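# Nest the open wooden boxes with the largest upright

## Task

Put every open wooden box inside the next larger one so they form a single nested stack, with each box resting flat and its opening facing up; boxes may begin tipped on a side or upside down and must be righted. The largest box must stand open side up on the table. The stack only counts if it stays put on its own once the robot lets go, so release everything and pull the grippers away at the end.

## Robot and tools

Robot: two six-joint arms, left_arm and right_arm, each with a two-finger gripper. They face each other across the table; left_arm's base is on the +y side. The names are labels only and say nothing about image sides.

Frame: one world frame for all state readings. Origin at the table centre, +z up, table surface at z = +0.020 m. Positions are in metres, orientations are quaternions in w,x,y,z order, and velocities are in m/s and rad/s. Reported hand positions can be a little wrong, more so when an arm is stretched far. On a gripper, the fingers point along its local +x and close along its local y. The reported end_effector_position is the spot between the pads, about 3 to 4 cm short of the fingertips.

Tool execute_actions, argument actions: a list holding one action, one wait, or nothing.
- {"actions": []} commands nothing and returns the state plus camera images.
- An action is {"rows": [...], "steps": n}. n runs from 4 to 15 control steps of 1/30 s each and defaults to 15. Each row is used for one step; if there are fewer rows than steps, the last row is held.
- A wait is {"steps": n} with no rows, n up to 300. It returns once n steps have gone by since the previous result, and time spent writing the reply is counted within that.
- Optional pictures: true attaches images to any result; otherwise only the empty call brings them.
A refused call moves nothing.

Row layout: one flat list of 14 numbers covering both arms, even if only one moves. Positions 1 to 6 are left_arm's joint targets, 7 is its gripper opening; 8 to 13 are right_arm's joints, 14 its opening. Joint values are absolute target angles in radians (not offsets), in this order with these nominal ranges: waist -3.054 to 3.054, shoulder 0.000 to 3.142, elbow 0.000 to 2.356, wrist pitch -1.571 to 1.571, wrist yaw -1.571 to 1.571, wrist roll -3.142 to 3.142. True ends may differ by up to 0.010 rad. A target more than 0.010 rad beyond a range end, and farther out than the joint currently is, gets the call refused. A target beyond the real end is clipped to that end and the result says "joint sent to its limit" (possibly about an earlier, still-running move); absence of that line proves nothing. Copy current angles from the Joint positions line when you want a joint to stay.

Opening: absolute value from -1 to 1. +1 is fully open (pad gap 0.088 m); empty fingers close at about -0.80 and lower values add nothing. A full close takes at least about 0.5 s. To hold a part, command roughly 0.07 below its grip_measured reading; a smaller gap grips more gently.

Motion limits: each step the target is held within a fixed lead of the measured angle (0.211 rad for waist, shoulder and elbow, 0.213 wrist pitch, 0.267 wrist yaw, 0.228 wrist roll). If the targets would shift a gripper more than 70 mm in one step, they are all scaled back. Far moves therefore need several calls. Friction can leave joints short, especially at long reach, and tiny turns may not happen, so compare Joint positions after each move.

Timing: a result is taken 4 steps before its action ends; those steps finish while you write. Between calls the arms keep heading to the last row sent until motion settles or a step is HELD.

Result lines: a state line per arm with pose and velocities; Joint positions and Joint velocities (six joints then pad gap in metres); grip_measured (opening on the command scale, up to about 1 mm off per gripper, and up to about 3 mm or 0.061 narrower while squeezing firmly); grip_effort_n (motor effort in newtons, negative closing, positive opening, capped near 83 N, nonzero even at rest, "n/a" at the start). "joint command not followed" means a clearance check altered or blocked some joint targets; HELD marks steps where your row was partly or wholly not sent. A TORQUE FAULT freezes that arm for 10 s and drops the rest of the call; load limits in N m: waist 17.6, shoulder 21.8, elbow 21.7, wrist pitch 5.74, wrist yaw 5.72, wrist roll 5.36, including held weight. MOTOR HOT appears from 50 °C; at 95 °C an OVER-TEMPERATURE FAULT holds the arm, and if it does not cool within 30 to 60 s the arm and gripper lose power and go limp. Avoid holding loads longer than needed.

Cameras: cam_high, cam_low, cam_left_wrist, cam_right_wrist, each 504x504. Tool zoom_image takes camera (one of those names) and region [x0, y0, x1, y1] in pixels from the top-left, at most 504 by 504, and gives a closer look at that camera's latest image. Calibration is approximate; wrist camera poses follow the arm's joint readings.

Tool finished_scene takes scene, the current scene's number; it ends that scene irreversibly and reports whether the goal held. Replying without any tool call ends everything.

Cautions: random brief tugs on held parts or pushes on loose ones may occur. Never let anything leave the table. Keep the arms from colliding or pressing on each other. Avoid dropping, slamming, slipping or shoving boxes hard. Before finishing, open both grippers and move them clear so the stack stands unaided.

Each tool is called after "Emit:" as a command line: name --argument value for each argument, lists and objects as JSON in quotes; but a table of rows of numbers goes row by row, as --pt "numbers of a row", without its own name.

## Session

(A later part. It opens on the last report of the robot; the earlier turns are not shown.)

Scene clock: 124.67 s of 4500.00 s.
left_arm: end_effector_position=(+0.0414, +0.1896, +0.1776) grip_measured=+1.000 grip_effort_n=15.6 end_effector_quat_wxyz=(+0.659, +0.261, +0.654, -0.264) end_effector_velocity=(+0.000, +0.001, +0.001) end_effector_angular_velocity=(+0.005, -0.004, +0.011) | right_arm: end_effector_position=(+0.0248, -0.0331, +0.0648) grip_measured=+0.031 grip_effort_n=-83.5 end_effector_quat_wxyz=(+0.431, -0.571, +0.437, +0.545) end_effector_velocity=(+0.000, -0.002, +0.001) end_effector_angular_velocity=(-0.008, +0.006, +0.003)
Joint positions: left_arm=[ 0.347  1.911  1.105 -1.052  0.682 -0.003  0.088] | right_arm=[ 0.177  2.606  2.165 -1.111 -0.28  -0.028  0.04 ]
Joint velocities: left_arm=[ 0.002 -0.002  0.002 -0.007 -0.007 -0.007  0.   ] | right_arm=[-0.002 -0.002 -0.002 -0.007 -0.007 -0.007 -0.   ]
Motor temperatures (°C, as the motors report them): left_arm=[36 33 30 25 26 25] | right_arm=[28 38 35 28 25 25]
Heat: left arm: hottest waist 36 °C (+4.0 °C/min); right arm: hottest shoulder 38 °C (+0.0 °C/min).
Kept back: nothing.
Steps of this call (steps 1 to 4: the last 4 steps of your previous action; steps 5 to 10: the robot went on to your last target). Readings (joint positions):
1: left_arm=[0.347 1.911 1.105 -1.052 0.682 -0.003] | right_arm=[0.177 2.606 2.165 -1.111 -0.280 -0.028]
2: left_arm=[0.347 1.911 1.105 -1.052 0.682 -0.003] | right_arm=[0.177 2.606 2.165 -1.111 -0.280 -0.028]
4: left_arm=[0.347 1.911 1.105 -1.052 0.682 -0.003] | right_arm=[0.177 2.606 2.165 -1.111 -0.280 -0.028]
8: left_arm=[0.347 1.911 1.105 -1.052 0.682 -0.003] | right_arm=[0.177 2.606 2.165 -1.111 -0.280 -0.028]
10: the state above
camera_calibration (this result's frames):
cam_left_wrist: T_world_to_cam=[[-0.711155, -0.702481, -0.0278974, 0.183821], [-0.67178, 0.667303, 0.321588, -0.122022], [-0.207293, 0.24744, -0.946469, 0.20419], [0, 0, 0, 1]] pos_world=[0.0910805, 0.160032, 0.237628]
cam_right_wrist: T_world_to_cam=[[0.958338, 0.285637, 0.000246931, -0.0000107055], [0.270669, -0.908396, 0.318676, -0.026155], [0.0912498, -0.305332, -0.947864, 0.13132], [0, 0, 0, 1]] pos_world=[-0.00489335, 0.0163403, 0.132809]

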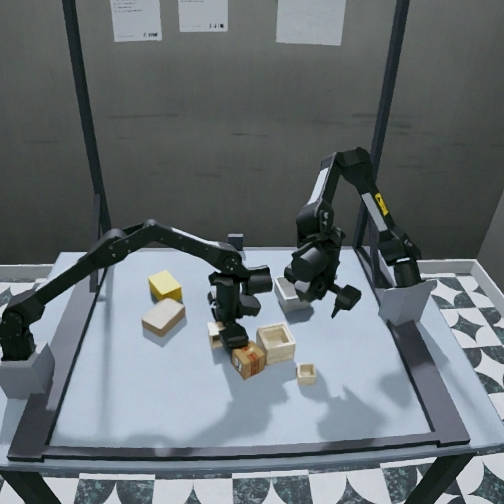

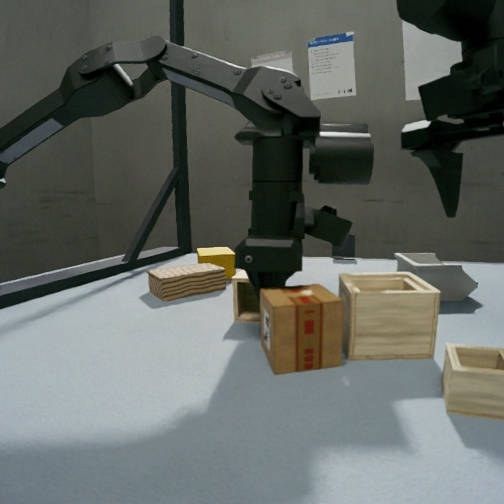

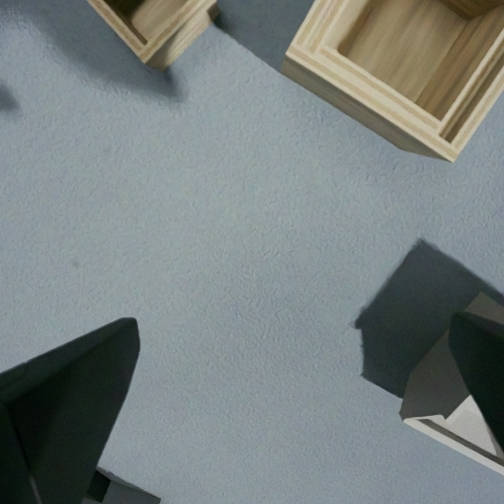

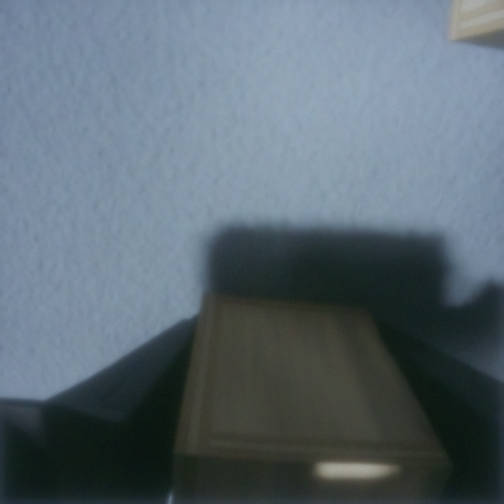

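Emit:
execute_actions --actions '[{"rows":[[0.35,1.9,1.1,-1.05,0.68,0,1.0,0.19,2.47,2.11,-1.2,-0.28,-0.03,-0.1]],"steps":15}]'

Emit:
execute_actions --actions '[{"rows":[[0.35,1.9,1.1,-1.05,0.68,0,1.0,0.19,2.47,2.11,-1.2,-0.28,-1.65,-0.1]],"steps":15}]'

Emit:
execute_actions --actions '[{"steps":30}]' --pictures true

Scene clock: 125.23 s of 4500.00 s.
left_arm: end_effector_position=(+0.0414, +0.1896, +0.1776) grip_measured=+1.000 grip_effort_n=15.1 end_effector_quat_wxyz=(+0.659, +0.261, +0.654, -0.264) end_effector_velocity=(+0.001, -0.001, +0.000) end_effector_angular_velocity=(+0.000, -0.011, -0.017) | right_arm: end_effector_position=(+0.0072, -0.0479, +0.1141) grip_measured=+0.031 grip_effort_n=-83.5 end_effector_quat_wxyz=(+0.429, -0.571, +0.431, +0.551) end_effector_velocity=(-0.008, -0.008, +0.025) end_effector_angular_velocity=(-0.002, +0.022, +0.005)
Joint positions: left_arm=[ 0.347  1.911  1.105 -1.052  0.682 -0.003  0.088] | right_arm=[ 0.187  2.475  2.129 -1.192 -0.28  -0.028  0.04 ]
Joint velocities: left_arm=[-0.002 -0.002  0.002  0.007 -0.007  0.007  0.   ] | right_arm=[-0.002 -0.056 -0.002 -0.051 -0.022 -0.007  0.   ]
Motor temperatures (°C, as the motors report them): left_arm=[36 33 30 25 26 25] | right_arm=[28 38 35 28 25 25]
Heat: left arm: hottest waist 36 °C (+4.1 °C/min); right arm: hottest shoulder 38 °C (+0.0 °C/min).
Steps of this call (steps 1 to 6: the robot went on to your last target; steps 7 to 17: the first 11 steps of this action). Readings (joint positions):
7: left_arm=[0.347 1.911 1.105 -1.052 0.682 -0.003] | right_arm=[0.177 2.598 2.162 -1.112 -0.280 -0.028]
8: left_arm=[0.347 1.911 1.105 -1.052 0.682 -0.003] | right_arm=[0.177 2.586 2.152 -1.133 -0.280 -0.028]
10: left_arm=[0.347 1.911 1.105 -1.052 0.682 -0.003] | right_arm=[0.180 2.553 2.132 -1.172 -0.280 -0.028]
14: left_arm=[0.347 1.911 1.105 -1.052 0.682 -0.003] | right_arm=[0.186 2.494 2.129 -1.186 -0.280 -0.028]
17: the state above

Scene clock: 125.73 s of 4500.00 s.
left_arm: end_effector_position=(+0.0414, +0.1896, +0.1776) grip_measured=+1.000 grip_effort_n=15.1 end_effector_quat_wxyz=(+0.659, +0.261, +0.654, -0.264) end_effector_velocity=(-0.001, +0.000, +0.001) end_effector_angular_velocity=(+0.005, -0.006, +0.004) | right_arm: end_effector_position=(+0.0082, -0.0507, +0.1127) grip_measured=+0.031 grip_effort_n=-83.5 end_effector_quat_wxyz=(+0.266, -0.664, +0.279, +0.641) end_effector_velocity=(-0.002, -0.005, +0.002) end_effector_angular_velocity=(-0.052, +0.048, +1.454)
Joint positions: left_arm=[ 0.347  1.911  1.105 -1.052  0.682 -0.003  0.088] | right_arm=[ 0.188  2.474  2.122 -1.198 -0.28  -0.548  0.041]
Joint velocities: left_arm=[-0.002 -0.007  0.002 -0.007 -0.007 -0.007  0.   ] | right_arm=[ 0.002 -0.007 -0.002 -0.022 -0.007 -1.458 -0.   ]
Motor temperatures (°C, as the motors report them): left_arm=[36 33 30 25 26 25] | right_arm=[28 38 35 28 25 25]
Heat: left arm: hottest waist 36 °C (+4.0 °C/min); right arm: hottest shoulder 38 °C (+0.0 °C/min).
Steps of this call (steps 1 to 4: the last 4 steps of your previous action; steps 5 to 15: the first 11 steps of this action). Readings (joint positions):
5: left_arm=[0.347 1.911 1.105 -1.052 0.682 -0.003] | right_arm=[0.187 2.474 2.123 -1.198 -0.280 -0.055]
6: left_arm=[0.347 1.911 1.105 -1.052 0.682 -0.003] | right_arm=[0.187 2.474 2.122 -1.198 -0.280 -0.109]
8: left_arm=[0.347 1.911 1.105 -1.052 0.682 -0.003] | right_arm=[0.188 2.474 2.122 -1.198 -0.280 -0.206]
12: left_arm=[0.347 1.911 1.105 -1.052 0.682 -0.003] | right_arm=[0.188 2.474 2.122 -1.198 -0.280 -0.401]
15: the state above

Scene clock: 126.73 s of 4500.00 s.
left_arm: end_effector_position=(+0.0414, +0.1896, +0.1776) grip_measured=+1.000 grip_effort_n=15.6 end_effector_quat_wxyz=(+0.659, +0.261, +0.654, -0.264) end_effector_velocity=(-0.001, +0.002, -0.000) end_effector_angular_velocity=(+0.011, -0.000, +0.010) | right_arm: end_effector_position=(+0.0082, -0.0507, +0.1127) grip_measured=+0.031 grip_effort_n=-83.5 end_effector_quat_wxyz=(-0.118, -0.706, -0.094, +0.692) end_effector_velocity=(+0.001, -0.005, +0.001) end_effector_angular_velocity=(-0.023, +0.004, +0.057)
Joint positions: left_arm=[ 0.347  1.911  1.105 -1.052  0.682 -0.003  0.088] | right_arm=[ 0.188  2.474  2.122 -1.198 -0.28  -1.64   0.041]
Joint velocities: left_arm=[-0.002 -0.002 -0.002 -0.007 -0.007 -0.007  0.   ] | right_arm=[-0.002 -0.002 -0.002 -0.022 -0.007 -0.066 -0.   ]
Motor temperatures (°C, as the motors report them): left_arm=[36 33 30 25 26 25] | right_arm=[28 39 35 28 25 25]
Heat: left arm: hottest waist 36 °C (+4.0 °C/min); right arm: hottest shoulder 39 °C (+1.0 °C/min).
Kept back: nothing.
Steps of this call (steps 1 to 4: the last 4 steps of your previous action; steps 5 to 30: the robot went on to your last target). Readings (joint positions):
1: left_arm=[0.347 1.911 1.105 -1.052 0.682 -0.003] | right_arm=[0.188 2.474 2.122 -1.198 -0.280 -0.597]
2: left_arm=[0.347 1.911 1.105 -1.052 0.682 -0.003] | right_arm=[0.188 2.474 2.122 -1.198 -0.280 -0.645]
4: left_arm=[0.347 1.911 1.105 -1.052 0.682 -0.003] | right_arm=[0.188 2.474 2.122 -1.198 -0.280 -0.744]
8: left_arm=[0.347 1.911 1.105 -1.052 0.682 -0.003] | right_arm=[0.188 2.474 2.122 -1.198 -0.280 -0.939]
30: the state above
camera_calibration (this result's frames):
cam_left_wrist: T_world_to_cam=[[-0.711155, -0.702481, -0.0278974, 0.183821], [-0.67178, 0.667303, 0.321588, -0.122022], [-0.207293, 0.24744, -0.946469, 0.20419], [0, 0, 0, 1]] pos_world=[0.0910805, 0.160032, 0.237628]
cam_right_wrist: T_world_to_cam=[[-0.334425, 0.941065, -0.050557, 0.0704361], [0.895099, 0.333961, 0.295411, 0.00760175], [0.294885, 0.0535394, -0.954032, 0.190147], [0, 0, 0, 1]] pos_world=[-0.0393201, -0.079004, 0.182721]

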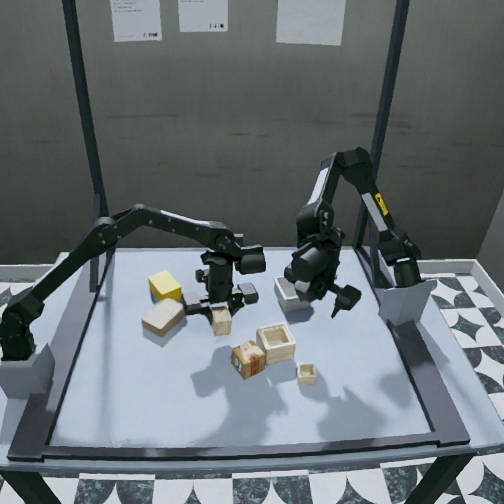

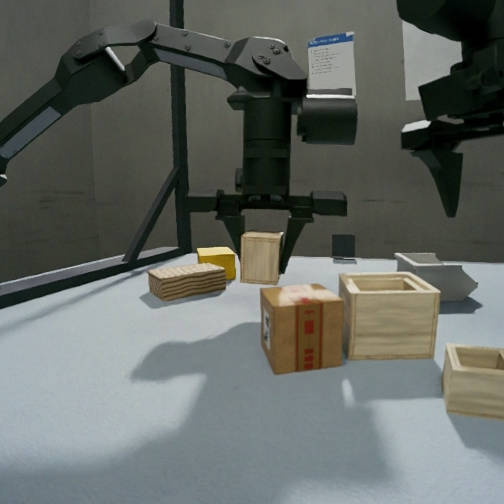

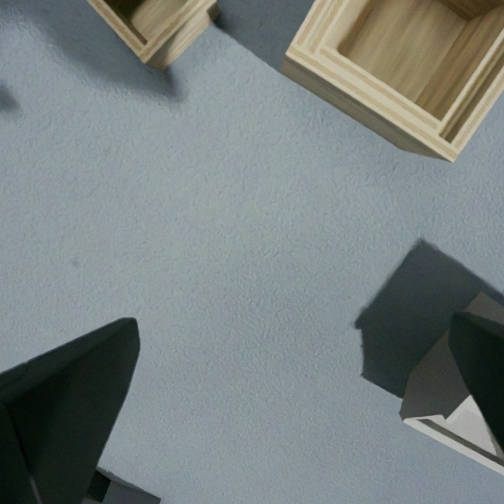

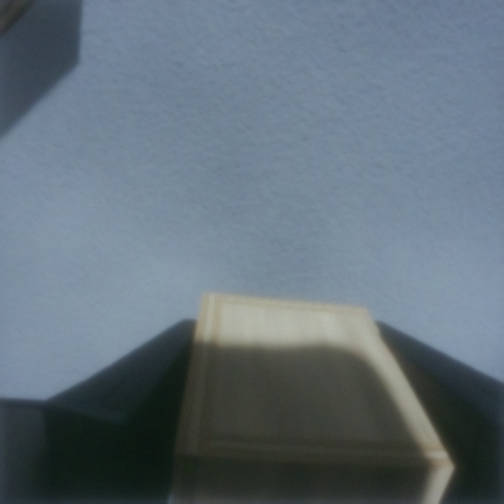

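Emit:
execute_actions --actions '[{"rows":[[0.35,1.9,1.1,-1.05,0.68,0,1.0,0.188,2.525,2.0,-1.04,-0.28,-1.65,-0.1]],"steps":15}]'

Emit:
execute_actions --actions '[{"steps":15}]' --pictures true

Scene clock: 127.27 s of 4500.00 s.
left_arm: end_effector_position=(+0.0414, +0.1896, +0.1776) grip_measured=+1.000 grip_effort_n=15.6 end_effector_quat_wxyz=(+0.659, +0.261, +0.654, -0.264) end_effector_velocity=(-0.001, +0.002, +0.001) end_effector_angular_velocity=(+0.005, -0.004, +0.011) | right_arm: end_effector_position=(+0.0222, -0.0516, +0.0687) grip_measured=+0.031 grip_effort_n=-83.5 end_effector_quat_wxyz=(-0.122, -0.705, -0.094, +0.692) end_effector_velocity=(-0.004, +0.013, -0.003) end_effector_angular_velocity=(+0.066, +0.039, +0.026)
Joint positions: left_arm=[ 0.347  1.911  1.105 -1.052  0.682 -0.003  0.088] | right_arm=[ 0.188  2.516  2.013 -1.052 -0.28  -1.648  0.041]
Joint velocities: left_arm=[ 0.002 -0.007 -0.002 -0.007 -0.007 -0.007  0.   ] | right_arm=[-0.002 -0.007 -0.027  0.095 -0.022 -0.007 -0.   ]
Motor temperatures (°C, as the motors report them): left_arm=[36 33 30 25 26 25] | right_arm=[28 39 35 28 25 25]
Heat: left arm: hottest waist 36 °C (+4.0 °C/min); right arm: hottest shoulder 39 °C (+1.0 °C/min).
Steps of this call (steps 1 to 5: the robot went on to your last target; steps 6 to 16: the first 11 steps of this action). Readings (joint positions):
6: left_arm=[0.347 1.911 1.105 -1.052 0.682 -0.003] | right_arm=[0.188 2.474 2.113 -1.184 -0.280 -1.646]
7: left_arm=[0.347 1.911 1.105 -1.052 0.682 -0.003] | right_arm=[0.188 2.474 2.092 -1.146 -0.280 -1.647]
9: left_arm=[0.347 1.911 1.105 -1.052 0.682 -0.003] | right_arm=[0.188 2.481 2.063 -1.099 -0.280 -1.647]
13: left_arm=[0.347 1.911 1.105 -1.052 0.682 -0.003] | right_arm=[0.188 2.510 2.022 -1.064 -0.280 -1.648]
16: the state above

Scene clock: 127.77 s of 4500.00 s.
left_arm: end_effector_position=(+0.0414, +0.1896, +0.1776) grip_measured=+1.000 grip_effort_n=15.1 end_effector_quat_wxyz=(+0.659, +0.261, +0.654, -0.264) end_effector_velocity=(+0.002, -0.001, -0.000) end_effector_angular_velocity=(+0.003, -0.008, +0.016) | right_arm: end_effector_position=(+0.0219, -0.0498, +0.0684) grip_measured=+0.031 grip_effort_n=-83.5 end_effector_quat_wxyz=(-0.120, -0.705, -0.098, +0.692) end_effector_velocity=(-0.001, -0.005, +0.001) end_effector_angular_velocity=(-0.025, +0.017, -0.002)
Joint positions: left_arm=[ 0.347  1.911  1.105 -1.052  0.682 -0.003  0.088] | right_arm=[ 0.188  2.516  2.012 -1.042 -0.28  -1.648  0.041]
Joint velocities: left_arm=[-0.002  0.002  0.002  0.007 -0.007 -0.022  0.   ] | right_arm=[-0.002 -0.002 -0.002 -0.022 -0.022 -0.007 -0.   ]
Motor temperatures (°C, as the motors report them): left_arm=[36 33 30 25 26 25] | right_arm=[28 39 35 28 25 25]
Heat: left arm: hottest waist 36 °C (+4.0 °C/min); right arm: hottest shoulder 39 °C (+1.0 °C/min).
Kept back: nothing.
Steps of this call (steps 1 to 4: the last 4 steps of your previous action; steps 5 to 15: the robot went on to your last target). Readings (joint positions):
1: left_arm=[0.347 1.911 1.105 -1.052 0.682 -0.003] | right_arm=[0.188 2.516 2.012 -1.050 -0.280 -1.648]
2: left_arm=[0.347 1.911 1.105 -1.052 0.682 -0.003] | right_arm=[0.188 2.516 2.012 -1.047 -0.280 -1.648]
4: left_arm=[0.347 1.911 1.105 -1.052 0.682 -0.003] | right_arm=[0.188 2.516 2.012 -1.044 -0.280 -1.648]
8: left_arm=[0.347 1.911 1.105 -1.052 0.682 -0.003] | right_arm=[0.188 2.516 2.012 -1.044 -0.280 -1.648]
15: the state above
camera_calibration (this result's frames):
cam_left_wrist: T_world_to_cam=[[-0.711155, -0.702481, -0.0278974, 0.183821], [-0.67178, 0.667303, 0.321588, -0.122022], [-0.207293, 0.24744, -0.946469, 0.20419], [0, 0, 0, 1]] pos_world=[0.0910805, 0.160032, 0.237628]
cam_right_wrist: T_world_to_cam=[[-0.343045, 0.938141, -0.0470258, 0.0717456], [0.89235, 0.341116, 0.295554, 0.00856235], [0.293312, 0.0594248, -0.954168, 0.144087], [0, 0, 0, 1]] pos_world=[-0.0252911, -0.0787906, 0.138326]

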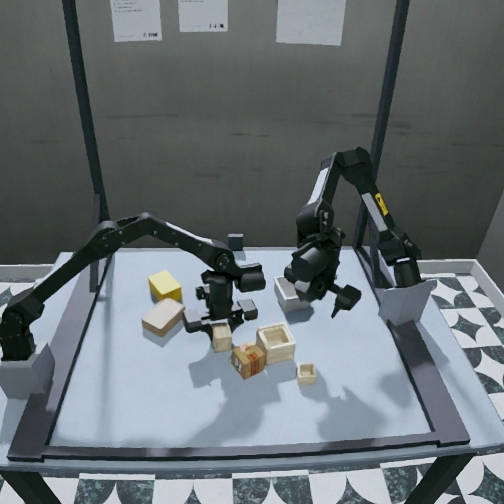

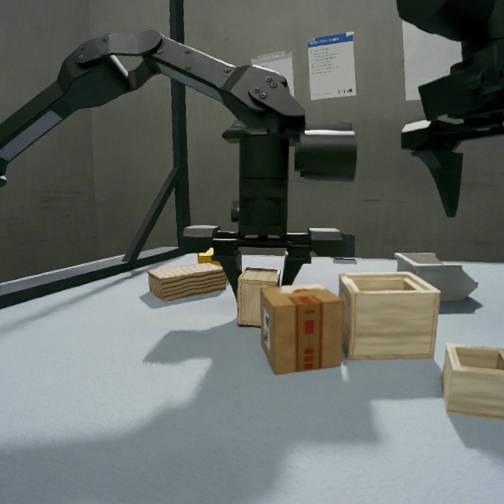

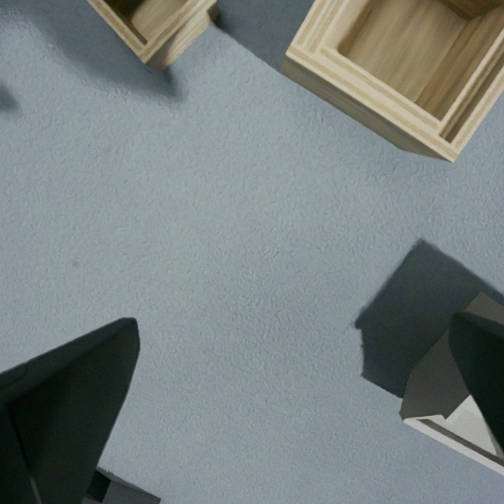

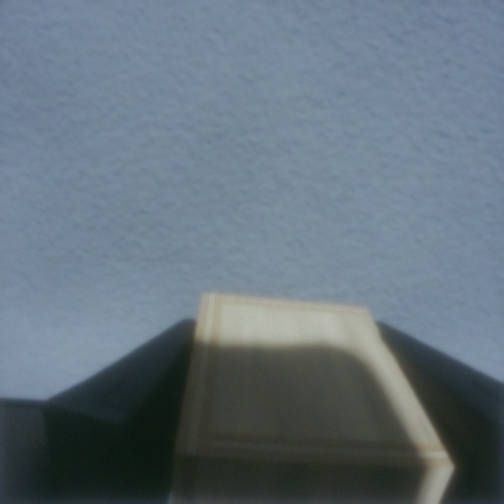

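Emit:
execute_actions --actions '[{"rows":[[0.35,1.9,1.1,-1.05,0.68,0,1.0,0.188,2.525,2.0,-1.025,-0.28,-1.65,0.9]],"steps":15}]'

Emit:
execute_actions --actions '[{"rows":[[0.35,1.9,1.1,-1.05,0.68,0,1.0,0.188,2.46,2.13,-1.23,-0.28,-1.65,0.9]],"steps":15}]'

Emit:
execute_actions --actions '[{"rows":[[0.35,1.9,1.1,-1.05,0.68,0,1.0,0.175,2.46,2.13,-1.23,-0.28,-0.08,0.9]],"steps":15}]'

Emit:
execute_actions --actions '[{"steps":40}]' --pictures true

Scene clock: 128.37 s of 4500.00 s.
left_arm: end_effector_position=(+0.0414, +0.1896, +0.1776) grip_measured=+1.000 grip_effort_n=15.6 end_effector_quat_wxyz=(+0.659, +0.261, +0.654, -0.264) end_effector_velocity=(-0.005, -0.001, +0.001) end_effector_angular_velocity=(-0.002, +0.005, -0.014) | right_arm: end_effector_position=(+0.0212, -0.0470, +0.0683) grip_measured=+0.839 grip_effort_n=18.8 end_effector_quat_wxyz=(-0.117, -0.704, -0.104, +0.692) end_effector_velocity=(-0.002, -0.003, +0.000) end_effector_angular_velocity=(-0.009, +0.006, +0.007)
Joint positions: left_arm=[ 0.347  1.911  1.105 -1.052  0.682 -0.003  0.088] | right_arm=[ 0.188  2.516  2.012 -1.028 -0.28  -1.648  0.08 ]
Joint velocities: left_arm=[-0.007 -0.012 -0.002 -0.007  0.007  0.007  0.   ] | right_arm=[ 0.002 -0.002 -0.002 -0.007 -0.007 -0.007  0.023]
Motor temperatures (°C, as the motors report them): left_arm=[36 33 30 25 26 25] | right_arm=[28 39 35 28 25 25]
Heat: left arm: hottest waist 36 °C (+4.0 °C/min); right arm: hottest shoulder 39 °C (+1.0 °C/min).
Steps of this call (steps 1 to 7: the robot went on to your last target; steps 8 to 18: the first 11 steps of this action). Readings (joint positions):
8: left_arm=[0.347 1.911 1.105 -1.052 0.682 -0.003] | right_arm=[0.188 2.516 2.012 -1.041 -0.280 -1.648]
9: left_arm=[0.347 1.911 1.105 -1.052 0.682 -0.003] | right_arm=[0.188 2.516 2.012 -1.037 -0.280 -1.648]
11: left_arm=[0.347 1.911 1.105 -1.052 0.682 -0.003] | right_arm=[0.188 2.516 2.012 -1.033 -0.280 -1.648]
15: left_arm=[0.347 1.911 1.105 -1.052 0.682 -0.003] | right_arm=[0.188 2.516 2.012 -1.029 -0.280 -1.648]
18: the state above

Scene clock: 128.87 s of 4500.00 s.
left_arm: end_effector_position=(+0.0414, +0.1896, +0.1776) grip_measured=+1.000 grip_effort_n=15.6 end_effector_quat_wxyz=(+0.659, +0.261, +0.654, -0.264) end_effector_velocity=(+0.001, +0.000, -0.000) end_effector_angular_velocity=(+0.003, -0.009, -0.014) | right_arm: end_effector_position=(+0.0074, -0.0540, +0.1177) grip_measured=+0.896 grip_effort_n=19.3 end_effector_quat_wxyz=(-0.123, -0.705, -0.094, +0.692) end_effector_velocity=(-0.010, -0.003, +0.035) end_effector_angular_velocity=(+0.010, +0.010, +0.008)
Joint positions: left_arm=[ 0.347  1.911  1.105 -1.052  0.682 -0.003  0.088] | right_arm=[ 0.188  2.462  2.12  -1.215 -0.28  -1.648  0.083]
Joint velocities: left_arm=[-0.002 -0.002 -0.002  0.007 -0.007  0.007  0.   ] | right_arm=[-0.002 -0.046  0.061 -0.095 -0.007 -0.007  0.   ]
Motor temperatures (°C, as the motors report them): left_arm=[36 33 30 25 26 25] | right_arm=[28 39 35 28 25 25]
Heat: left arm: hottest waist 36 °C (+4.0 °C/min); right arm: hottest shoulder 39 °C (+1.0 °C/min).
Steps of this call (steps 1 to 4: the last 4 steps of your previous action; steps 5 to 15: the first 11 steps of this action). Readings (joint positions):
5: left_arm=[0.347 1.911 1.105 -1.052 0.682 -0.003] | right_arm=[0.188 2.516 2.019 -1.043 -0.280 -1.648]
6: left_arm=[0.347 1.911 1.105 -1.052 0.682 -0.003] | right_arm=[0.188 2.516 2.038 -1.093 -0.280 -1.648]
8: left_arm=[0.347 1.911 1.105 -1.052 0.682 -0.003] | right_arm=[0.188 2.507 2.062 -1.155 -0.280 -1.648]
12: left_arm=[0.347 1.911 1.105 -1.052 0.682 -0.003] | right_arm=[0.188 2.475 2.106 -1.201 -0.280 -1.648]
15: the state above

Scene clock: 129.37 s of 4500.00 s.
left_arm: end_effector_position=(+0.0414, +0.1896, +0.1776) grip_measured=+1.000 grip_effort_n=15.1 end_effector_quat_wxyz=(+0.659, +0.261, +0.654, -0.264) end_effector_velocity=(+0.002, +0.000, +0.000) end_effector_angular_velocity=(-0.000, -0.010, +0.005) | right_arm: end_effector_position=(+0.0129, -0.0542, +0.1203) grip_measured=+0.897 grip_effort_n=18.8 end_effector_quat_wxyz=(+0.065, -0.713, +0.094, +0.691) end_effector_velocity=(+0.003, -0.000, +0.001) end_effector_angular_velocity=(+0.032, -0.057, -1.451)
Joint positions: left_arm=[ 0.347  1.911  1.105 -1.052  0.682 -0.003  0.088] | right_arm=[ 0.176  2.461  2.122 -1.228 -0.28  -1.13   0.083]
Joint velocities: left_arm=[ 0.002 -0.002 -0.002  0.007 -0.007 -0.007  0.   ] | right_arm=[-0.007  0.002  0.002 -0.007 -0.007  1.443 -0.   ]
Motor temperatures (°C, as the motors report them): left_arm=[36 33 30 25 26 25] | right_arm=[28 40 35 28 25 25]
Heat: left arm: hottest waist 36 °C (+4.0 °C/min); right arm: hottest shoulder 40 °C (+2.0 °C/min).
Steps of this call (steps 1 to 4: the last 4 steps of your previous action; steps 5 to 15: the first 11 steps of this action). Readings (joint positions):
5: left_arm=[0.347 1.911 1.105 -1.052 0.682 -0.003] | right_arm=[0.187 2.461 2.122 -1.226 -0.280 -1.623]
6: left_arm=[0.347 1.911 1.105 -1.052 0.682 -0.003] | right_arm=[0.187 2.461 2.122 -1.226 -0.280 -1.570]
8: left_arm=[0.347 1.911 1.105 -1.052 0.682 -0.003] | right_arm=[0.184 2.461 2.122 -1.226 -0.280 -1.473]
12: left_arm=[0.347 1.911 1.105 -1.052 0.682 -0.003] | right_arm=[0.177 2.461 2.122 -1.228 -0.280 -1.276]
15: the state above

Scene clock: 130.70 s of 4500.00 s.
left_arm: end_effector_position=(+0.0414, +0.1896, +0.1776) grip_measured=+1.000 grip_effort_n=15.6 end_effector_quat_wxyz=(+0.659, +0.261, +0.654, -0.264) end_effector_velocity=(+0.001, +0.002, +0.000) end_effector_angular_velocity=(+0.019, -0.013, +0.022) | right_arm: end_effector_position=(+0.0129, -0.0542, +0.1203) grip_measured=+0.897 grip_effort_n=18.8 end_effector_quat_wxyz=(+0.413, -0.585, +0.427, +0.552) end_effector_velocity=(-0.001, +0.002, +0.003) end_effector_angular_velocity=(+0.010, +0.010, +0.008)
Joint positions: left_arm=[ 0.347  1.911  1.105 -1.052  0.682 -0.003  0.088] | right_arm=[ 0.176  2.461  2.122 -1.228 -0.28  -0.083  0.083]
Joint velocities: left_arm=[-0.002 -0.002  0.002 -0.007 -0.022 -0.022  0.   ] | right_arm=[-0.002 -0.007 -0.002  0.007 -0.007 -0.007 -0.   ]
Motor temperatures (°C, as the motors report them): left_arm=[36 32 30 25 26 25] | right_arm=[29 40 35 28 25 25]
Heat: left arm: hottest waist 36 °C (+4.0 °C/min); right arm: hottest shoulder 40 °C (+1.0 °C/min).
Kept back: nothing.
Steps of this call (steps 1 to 4: the last 4 steps of your previous action; steps 5 to 40: the robot went on to your last target). Readings (joint positions):
1: left_arm=[0.347 1.911 1.105 -1.052 0.682 -0.003] | right_arm=[0.176 2.461 2.122 -1.228 -0.280 -1.081]
2: left_arm=[0.347 1.911 1.105 -1.052 0.682 -0.003] | right_arm=[0.176 2.461 2.122 -1.228 -0.280 -1.032]
4: left_arm=[0.347 1.911 1.105 -1.052 0.682 -0.003] | right_arm=[0.176 2.461 2.122 -1.228 -0.280 -0.935]
8: left_arm=[0.347 1.911 1.105 -1.052 0.682 -0.003] | right_arm=[0.176 2.461 2.122 -1.228 -0.280 -0.739]
40: the state above
camera_calibration (this result's frames):
cam_left_wrist: T_world_to_cam=[[-0.711155, -0.702481, -0.0278974, 0.183821], [-0.67178, 0.667303, 0.321588, -0.122022], [-0.207293, 0.24744, -0.946469, 0.20419], [0, 0, 0, 1]] pos_world=[0.0910805, 0.160032, 0.237628]
cam_right_wrist: T_world_to_cam=[[0.943104, 0.332483, -0.00312694, 0.0205105], [0.314637, -0.889362, 0.33172, -0.0608929], [0.10751, -0.313831, -0.943373, 0.1774], [0, 0, 0, 1]] pos_world=[-0.0192567, -0.00530166, 0.187618]

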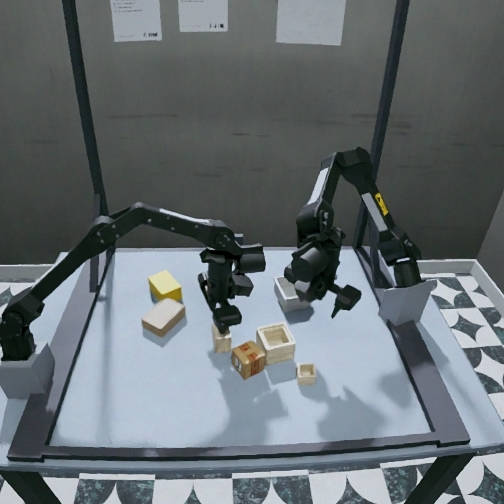

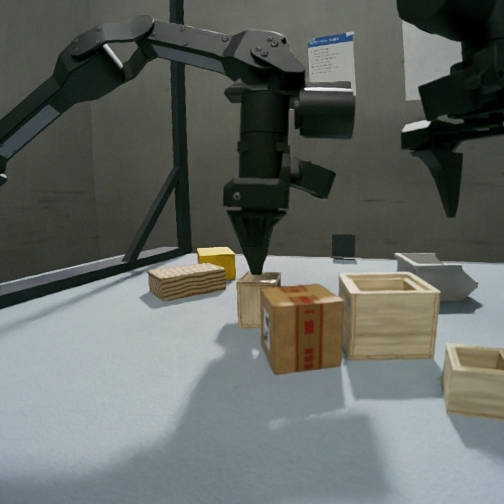

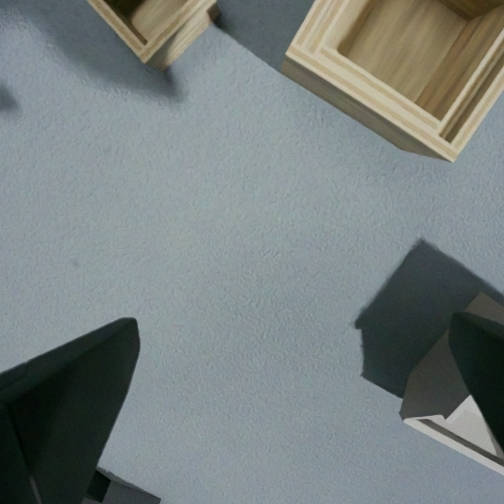

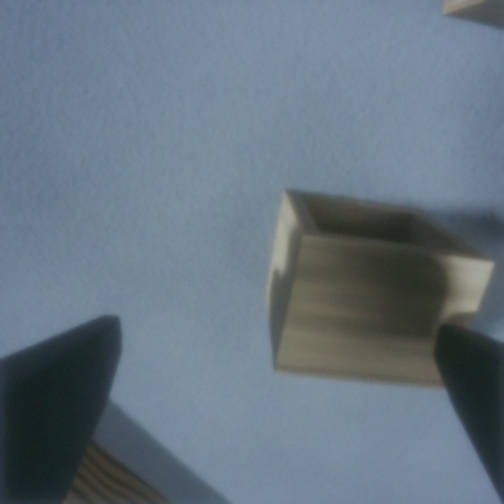

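Emit:
execute_actions --actions '[{"rows":[[0.35,1.9,1.1,-1.05,0.68,0,1.0,0.148,2.5,2.15,-1.21,-0.28,0.04,0.9]],"steps":15}]'

Emit:
execute_actions --actions '[{"steps":10}]' --pictures true

Scene clock: 131.30 s of 4500.00 s.
left_arm: end_effector_position=(+0.0414, +0.1896, +0.1776) grip_measured=+1.000 grip_effort_n=15.1 end_effector_quat_wxyz=(+0.659, +0.261, +0.654, -0.264) end_effector_velocity=(-0.001, +0.001, +0.000) end_effector_angular_velocity=(+0.008, -0.003, +0.007) | right_arm: end_effector_position=(+0.0262, -0.0451, +0.1192) grip_measured=+0.897 grip_effort_n=19.3 end_effector_quat_wxyz=(+0.457, -0.550, +0.460, +0.526) end_effector_velocity=(+0.000, -0.001, -0.008) end_effector_angular_velocity=(-0.012, +0.003, -0.053)
Joint positions: left_arm=[ 0.347  1.911  1.105 -1.052  0.682 -0.003  0.088] | right_arm=[ 0.147  2.481  2.137 -1.214 -0.28   0.031  0.083]
Joint velocities: left_arm=[-0.002 -0.002  0.002 -0.007 -0.007 -0.007  0.   ] | right_arm=[ 0.002  0.017 -0.002  0.007 -0.007  0.051  0.   ]
Motor temperatures (°C, as the motors report them): left_arm=[36 32 30 25 26 25] | right_arm=[29 40 35 28 25 25]
Heat: left arm: hottest waist 36 °C (+4.0 °C/min); right arm: hottest shoulder 40 °C (+1.0 °C/min).
Steps of this call (steps 1 to 7: the robot went on to your last target; steps 8 to 18: the first 11 steps of this action). Readings (joint positions):
8: left_arm=[0.347 1.911 1.105 -1.052 0.682 -0.003] | right_arm=[0.175 2.462 2.123 -1.228 -0.280 -0.068]
9: left_arm=[0.347 1.911 1.105 -1.052 0.682 -0.003] | right_arm=[0.174 2.464 2.126 -1.227 -0.280 -0.042]
11: left_arm=[0.347 1.911 1.105 -1.052 0.682 -0.003] | right_arm=[0.166 2.469 2.132 -1.219 -0.280 -0.008]
15: left_arm=[0.347 1.911 1.105 -1.052 0.682 -0.003] | right_arm=[0.150 2.477 2.137 -1.215 -0.280 0.023]
18: the state above

Scene clock: 131.63 s of 4500.00 s.
left_arm: end_effector_position=(+0.0414, +0.1896, +0.1776) grip_measured=+1.000 grip_effort_n=15.6 end_effector_quat_wxyz=(+0.659, +0.261, +0.654, -0.264) end_effector_velocity=(-0.003, +0.003, -0.002) end_effector_angular_velocity=(+0.013, +0.024, +0.040) | right_arm: end_effector_position=(+0.0262, -0.0446, +0.1188) grip_measured=+0.897 grip_effort_n=19.3 end_effector_quat_wxyz=(+0.459, -0.549, +0.462, +0.525) end_effector_velocity=(+0.005, -0.001, +0.002) end_effector_angular_velocity=(-0.003, -0.008, -0.002)
Joint positions: left_arm=[ 0.347  1.911  1.105 -1.052  0.682 -0.003  0.088] | right_arm=[ 0.147  2.482  2.139 -1.212 -0.28   0.038  0.083]
Joint velocities: left_arm=[-0.002  0.007 -0.002 -0.022  0.007 -0.022  0.   ] | right_arm=[-0.007 -0.002 -0.002 -0.007  0.007 -0.007 -0.   ]
Motor temperatures (°C, as the motors report them): left_arm=[36 32 30 25 26 25] | right_arm=[29 40 35 28 25 25]
Heat: left arm: hottest waist 36 °C (+4.0 °C/min); right arm: hottest shoulder 40 °C (+1.0 °C/min).
Kept back: nothing.
Steps of this call (steps 1 to 4: the last 4 steps of your previous action; steps 5 to 10: the robot went on to your last target). Readings (joint positions):
1: left_arm=[0.347 1.911 1.105 -1.052 0.682 -0.003] | right_arm=[0.147 2.482 2.137 -1.214 -0.280 0.033]
2: left_arm=[0.347 1.911 1.105 -1.052 0.682 -0.003] | right_arm=[0.147 2.482 2.137 -1.213 -0.280 0.034]
4: left_arm=[0.347 1.911 1.105 -1.052 0.682 -0.003] | right_arm=[0.147 2.482 2.138 -1.213 -0.280 0.036]
8: left_arm=[0.347 1.911 1.105 -1.052 0.682 -0.003] | right_arm=[0.147 2.482 2.139 -1.212 -0.280 0.037]
10: the state above
camera_calibration (this result's frames):
cam_left_wrist: T_world_to_cam=[[-0.711155, -0.702481, -0.0278974, 0.183821], [-0.67178, 0.667303, 0.321588, -0.122022], [-0.207293, 0.24744, -0.946469, 0.20419], [0, 0, 0, 1]] pos_world=[0.0910805, 0.160032, 0.237628]
cam_right_wrist: T_world_to_cam=[[0.981249, 0.192703, 0.00404555, -0.00327853], [0.181814, -0.932362, 0.312481, -0.0522331], [0.063988, -0.305886, -0.949915, 0.179852], [0, 0, 0, 1]] pos_world=[0.00120539, 0.00694591, 0.18718]

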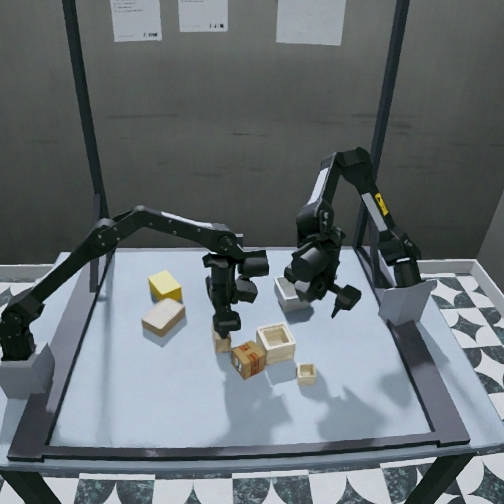

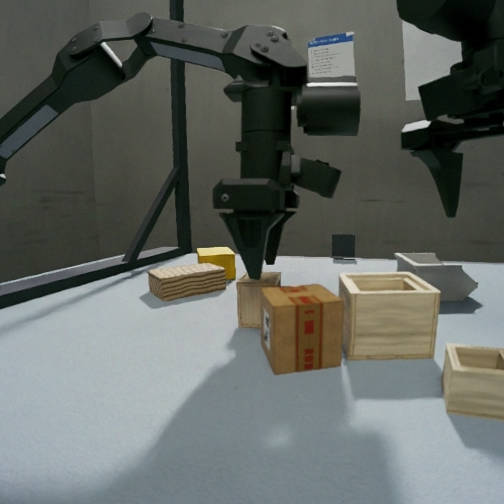

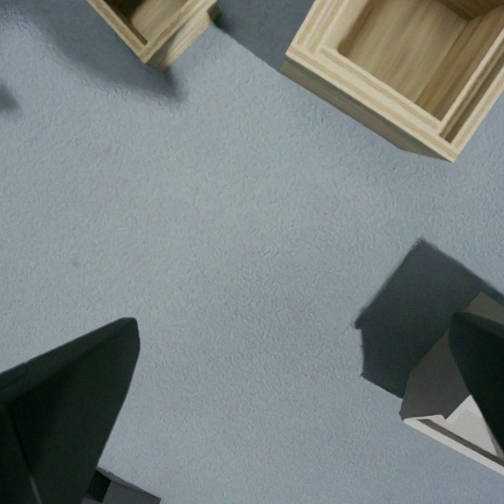

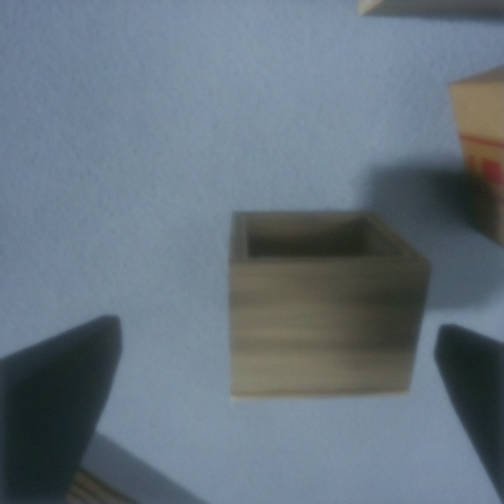

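Emit:
execute_actions --actions '[{"rows":[[0.35,1.9,1.1,-1.05,0.68,0,1.0,0.148,2.62,2.165,-1.11,-0.28,0.04,0.9]],"steps":15}]'

Emit:
execute_actions --actions '[{"steps":10}]' --pictures true

Scene clock: 132.20 s of 4500.00 s.
left_arm: end_effector_position=(+0.0414, +0.1896, +0.1776) grip_measured=+1.000 grip_effort_n=15.1 end_effector_quat_wxyz=(+0.659, +0.261, +0.654, -0.264) end_effector_velocity=(+0.000, +0.004, -0.000) end_effector_angular_velocity=(+0.021, -0.011, -0.004) | right_arm: end_effector_position=(+0.0391, -0.0302, +0.0692) grip_measured=+0.897 grip_effort_n=19.3 end_effector_quat_wxyz=(+0.459, -0.549, +0.462, +0.523) end_effector_velocity=(-0.009, +0.040, -0.003) end_effector_angular_velocity=(+0.178, +0.044, +0.066)
Joint positions: left_arm=[ 0.347  1.911  1.105 -1.052  0.682 -0.003  0.088] | right_arm=[ 0.147  2.606  2.164 -1.117 -0.278  0.039  0.083]
Joint velocities: left_arm=[-0.002 -0.002 -0.002 -0.007 -0.022  0.007  0.   ] | right_arm=[ 0.002  0.002 -0.002  0.198 -0.007 -0.007 -0.   ]
Motor temperatures (°C, as the motors report them): left_arm=[35 32 30 25 26 25] | right_arm=[29 40 35 28 25 25]
Heat: left arm: hottest waist 35 °C (+3.0 °C/min); right arm: hottest shoulder 40 °C (+1.0 °C/min).
Steps of this call (steps 1 to 6: the robot went on to your last target; steps 7 to 17: the first 11 steps of this action). Readings (joint positions):
7: left_arm=[0.347 1.911 1.105 -1.052 0.682 -0.003] | right_arm=[0.147 2.492 2.140 -1.209 -0.280 0.038]
8: left_arm=[0.347 1.911 1.105 -1.052 0.682 -0.003] | right_arm=[0.147 2.505 2.149 -1.182 -0.280 0.038]
10: left_arm=[0.347 1.911 1.105 -1.052 0.682 -0.003] | right_arm=[0.147 2.540 2.164 -1.141 -0.280 0.038]
14: left_arm=[0.347 1.911 1.105 -1.052 0.682 -0.003] | right_arm=[0.147 2.598 2.164 -1.126 -0.280 0.038]
17: the state above

Scene clock: 132.53 s of 4500.00 s.
left_arm: end_effector_position=(+0.0414, +0.1896, +0.1776) grip_measured=+1.000 grip_effort_n=15.6 end_effector_quat_wxyz=(+0.659, +0.261, +0.654, -0.264) end_effector_velocity=(-0.003, +0.006, -0.002) end_effector_angular_velocity=(+0.024, +0.013, +0.026) | right_arm: end_effector_position=(+0.0389, -0.0290, +0.0692) grip_measured=+0.897 grip_effort_n=19.8 end_effector_quat_wxyz=(+0.460, -0.548, +0.461, +0.525) end_effector_velocity=(+0.001, -0.005, +0.001) end_effector_angular_velocity=(-0.022, +0.004, +0.013)
Joint positions: left_arm=[ 0.347  1.911  1.105 -1.052  0.682 -0.003  0.088] | right_arm=[ 0.147  2.606  2.165 -1.112 -0.278  0.039  0.083]
Joint velocities: left_arm=[-0.002  0.002 -0.007 -0.022 -0.007 -0.007  0.   ] | right_arm=[-0.002 -0.002 -0.002 -0.022 -0.007 -0.022 -0.   ]
Motor temperatures (°C, as the motors report them): left_arm=[35 32 30 25 26 25] | right_arm=[29 40 35 28 25 25]
Heat: left arm: hottest waist 35 °C (+3.0 °C/min); right arm: hottest shoulder 40 °C (+1.0 °C/min).
Kept back: nothing.
Steps of this call (steps 1 to 4: the last 4 steps of your previous action; steps 5 to 10: the robot went on to your last target). Readings (joint positions):
1: left_arm=[0.347 1.911 1.105 -1.052 0.682 -0.003] | right_arm=[0.147 2.606 2.164 -1.113 -0.278 0.039]
2: left_arm=[0.347 1.911 1.105 -1.052 0.682 -0.003] | right_arm=[0.147 2.606 2.165 -1.113 -0.278 0.039]
4: left_arm=[0.347 1.911 1.105 -1.052 0.682 -0.003] | right_arm=[0.147 2.606 2.165 -1.113 -0.278 0.039]
8: left_arm=[0.347 1.911 1.105 -1.052 0.682 -0.003] | right_arm=[0.147 2.606 2.165 -1.112 -0.278 0.039]
10: the state above
camera_calibration (this result's frames):
cam_left_wrist: T_world_to_cam=[[-0.711155, -0.702481, -0.0278974, 0.183821], [-0.67178, 0.667303, 0.321588, -0.122022], [-0.207293, 0.24744, -0.946469, 0.20419], [0, 0, 0, 1]] pos_world=[0.0910805, 0.160032, 0.237628]
cam_right_wrist: T_world_to_cam=[[0.981228, 0.192761, 0.00595986, -0.0186525], [0.181452, -0.933246, 0.310044, -0.0242753], [0.0653265, -0.303142, -0.950703, 0.136761], [0, 0, 0, 1]] pos_world=[0.013773, 0.0223988, 0.137657]

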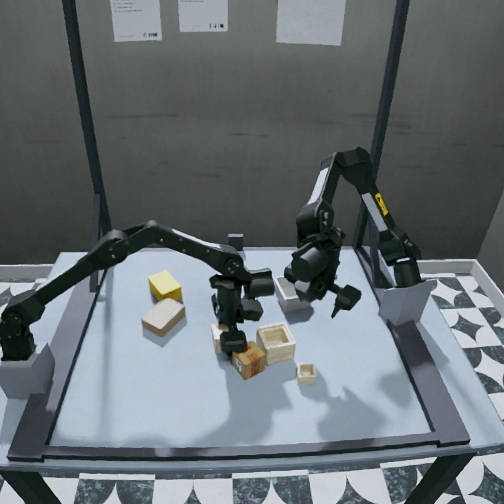

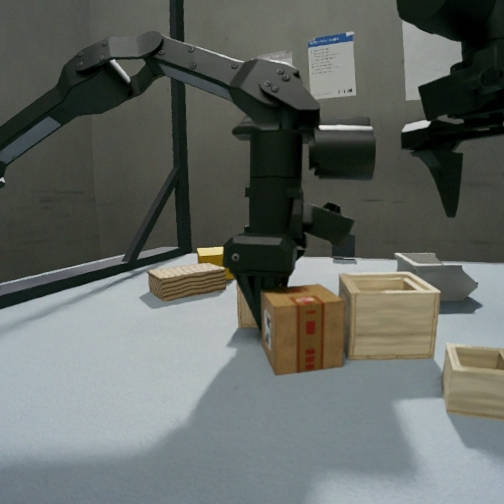

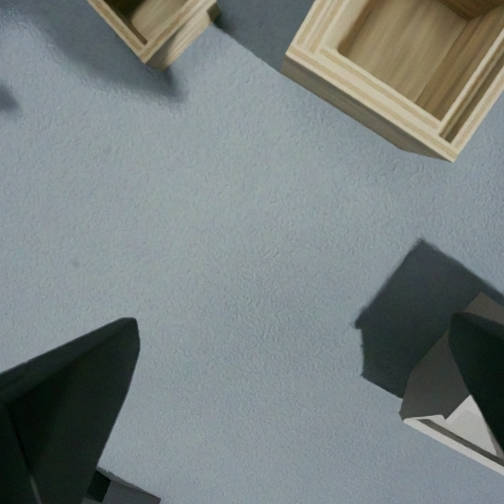

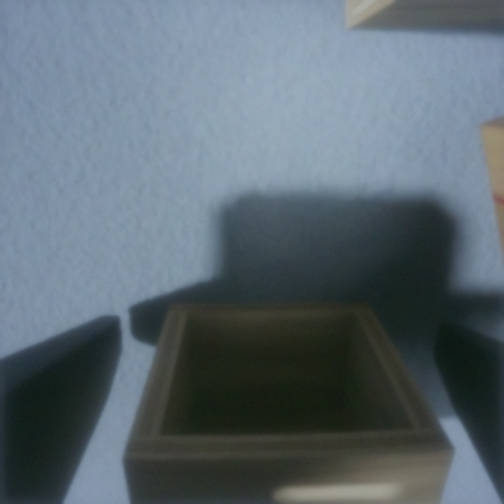

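Emit:
execute_actions --actions '[{"rows":[[0.35,1.9,1.1,-1.05,0.68,0,1.0,0.147,2.606,2.165,-1.112,-0.278,0.039,0.1]],"steps":15}]'

Emit:
execute_actions --actions '[{"rows":[[0.35,1.9,1.1,-1.05,0.68,0,1.0,0.19,2.47,2.11,-1.2,-0.28,0.04,0.1]],"steps":15}]' --pictures true

Scene clock: 133.53 s of 4500.00 s.
left_arm: end_effector_position=(+0.0414, +0.1896, +0.1776) grip_measured=+1.000 grip_effort_n=15.6 end_effector_quat_wxyz=(+0.659, +0.261, +0.654, -0.264) end_effector_velocity=(-0.001, -0.002, +0.001) end_effector_angular_velocity=(-0.010, -0.001, +0.012) | right_arm: end_effector_position=(+0.0388, -0.0290, +0.0692) grip_measured=+0.232 grip_effort_n=-83.5 end_effector_quat_wxyz=(+0.460, -0.548, +0.461, +0.525) end_effector_velocity=(-0.003, +0.002, +0.002) end_effector_angular_velocity=(+0.008, +0.024, -0.007)
Joint positions: left_arm=[ 0.347  1.911  1.105 -1.052  0.682 -0.003  0.088] | right_arm=[ 0.147  2.606  2.165 -1.112 -0.278  0.039  0.05 ]
Joint velocities: left_arm=[-0.002 -0.007 -0.002  0.007  0.007 -0.022  0.   ] | right_arm=[-0.002 -0.002  0.002  0.007 -0.022  0.007 -0.   ]
Motor temperatures (°C, as the motors report them): left_arm=[35 32 30 25 26 25] | right_arm=[29 41 35 28 25 25]
Heat: left arm: hottest waist 35 °C (+3.0 °C/min); right arm: hottest shoulder 41 °C (+3.0 °C/min).
Steps of this call (steps 1 to 15: the robot went on to your last target; steps 16 to 19: nothing new was sent; steps 20 to 30: the first 11 steps of this action). Readings (joint positions):
20: left_arm=[0.347 1.911 1.105 -1.052 0.682 -0.003] | right_arm=[0.147 2.606 2.165 -1.112 -0.278 0.039]
21: left_arm=[0.347 1.911 1.105 -1.052 0.682 -0.003] | right_arm=[0.147 2.606 2.165 -1.112 -0.278 0.039]
23: left_arm=[0.347 1.911 1.105 -1.052 0.682 -0.003] | right_arm=[0.147 2.606 2.165 -1.112 -0.278 0.039]
27: left_arm=[0.347 1.911 1.105 -1.052 0.682 -0.003] | right_arm=[0.147 2.606 2.165 -1.112 -0.278 0.039]
30: the state above

Scene clock: 134.03 s of 4500.00 s.
left_arm: end_effector_position=(+0.0414, +0.1896, +0.1776) grip_measured=+1.000 grip_effort_n=15.6 end_effector_quat_wxyz=(+0.659, +0.261, +0.654, -0.264) end_effector_velocity=(-0.004, +0.001, +0.000) end_effector_angular_velocity=(+0.005, +0.015, +0.016) | right_arm: end_effector_position=(+0.0054, -0.0481, +0.1139) grip_measured=+0.232 grip_effort_n=-83.5 end_effector_quat_wxyz=(+0.447, -0.558, +0.447, +0.537) end_effector_velocity=(-0.001, -0.008, +0.016) end_effector_angular_velocity=(-0.014, -0.011, +0.000)
Joint positions: left_arm=[ 0.347  1.911  1.105 -1.052  0.682 -0.003  0.088] | right_arm=[ 0.192  2.474  2.13  -1.191 -0.278  0.039  0.05 ]
Joint velocities: left_arm=[-0.002 -0.002  0.002 -0.022  0.007 -0.007  0.   ] | right_arm=[-0.002 -0.037 -0.002 -0.051  0.007 -0.007  0.   ]
Motor temperatures (°C, as the motors report them): left_arm=[35 32 30 25 26 25] | right_arm=[29 41 35 28 25 25]
Heat: left arm: hottest waist 35 °C (+2.0 °C/min); right arm: hottest shoulder 41 °C (+3.0 °C/min).
Steps of this call (steps 1 to 4: the last 4 steps of your previous action; steps 5 to 15: the first 11 steps of this action). Readings (joint positions):
5: left_arm=[0.347 1.911 1.105 -1.052 0.682 -0.003] | right_arm=[0.147 2.598 2.162 -1.114 -0.278 0.039]
6: left_arm=[0.347 1.911 1.105 -1.052 0.682 -0.003] | right_arm=[0.150 2.585 2.152 -1.135 -0.278 0.039]
8: left_arm=[0.347 1.911 1.105 -1.052 0.682 -0.003] | right_arm=[0.161 2.551 2.133 -1.172 -0.278 0.039]
12: left_arm=[0.347 1.911 1.105 -1.052 0.682 -0.003] | right_arm=[0.186 2.492 2.130 -1.186 -0.278 0.039]
15: the state above
camera_calibration (this result's frames):
cam_left_wrist: T_world_to_cam=[[-0.711155, -0.702481, -0.0278974, 0.183821], [-0.67178, 0.667303, 0.321588, -0.122022], [-0.207293, 0.24744, -0.946469, 0.20419], [0, 0, 0, 1]] pos_world=[0.0910805, 0.160032, 0.237628]
cam_right_wrist: T_world_to_cam=[[0.970835, 0.23972, 0.00359567, 0.0201372], [0.227107, -0.924352, 0.306588, -0.0493683], [0.0768191, -0.29683, -0.951835, 0.176036], [0, 0, 0, 1]] pos_world=[-0.0218609, 0.00179182, 0.182621]

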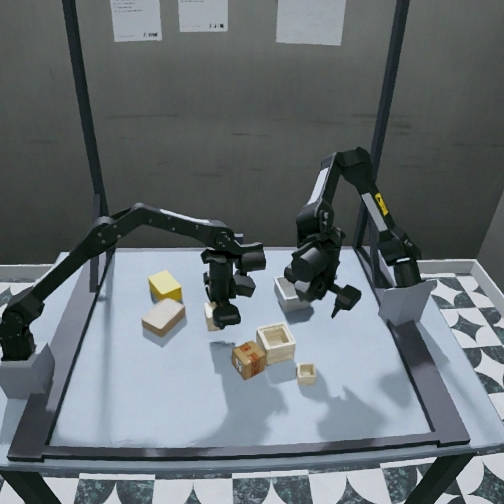

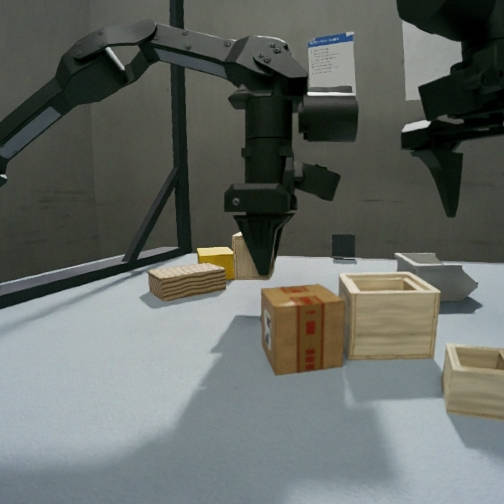

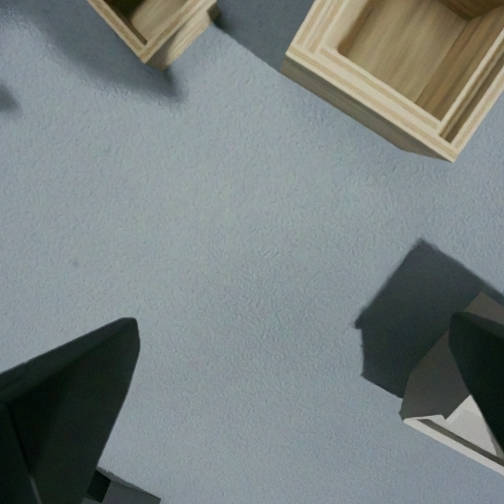

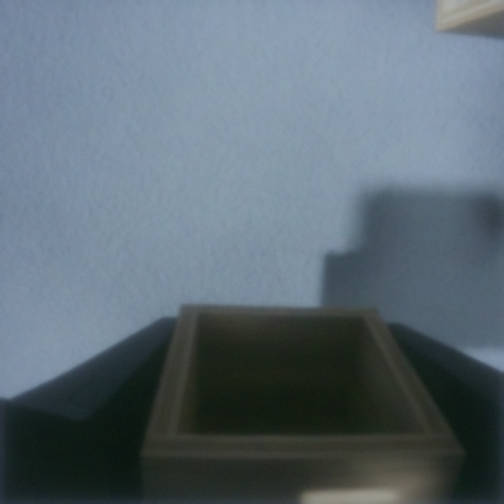

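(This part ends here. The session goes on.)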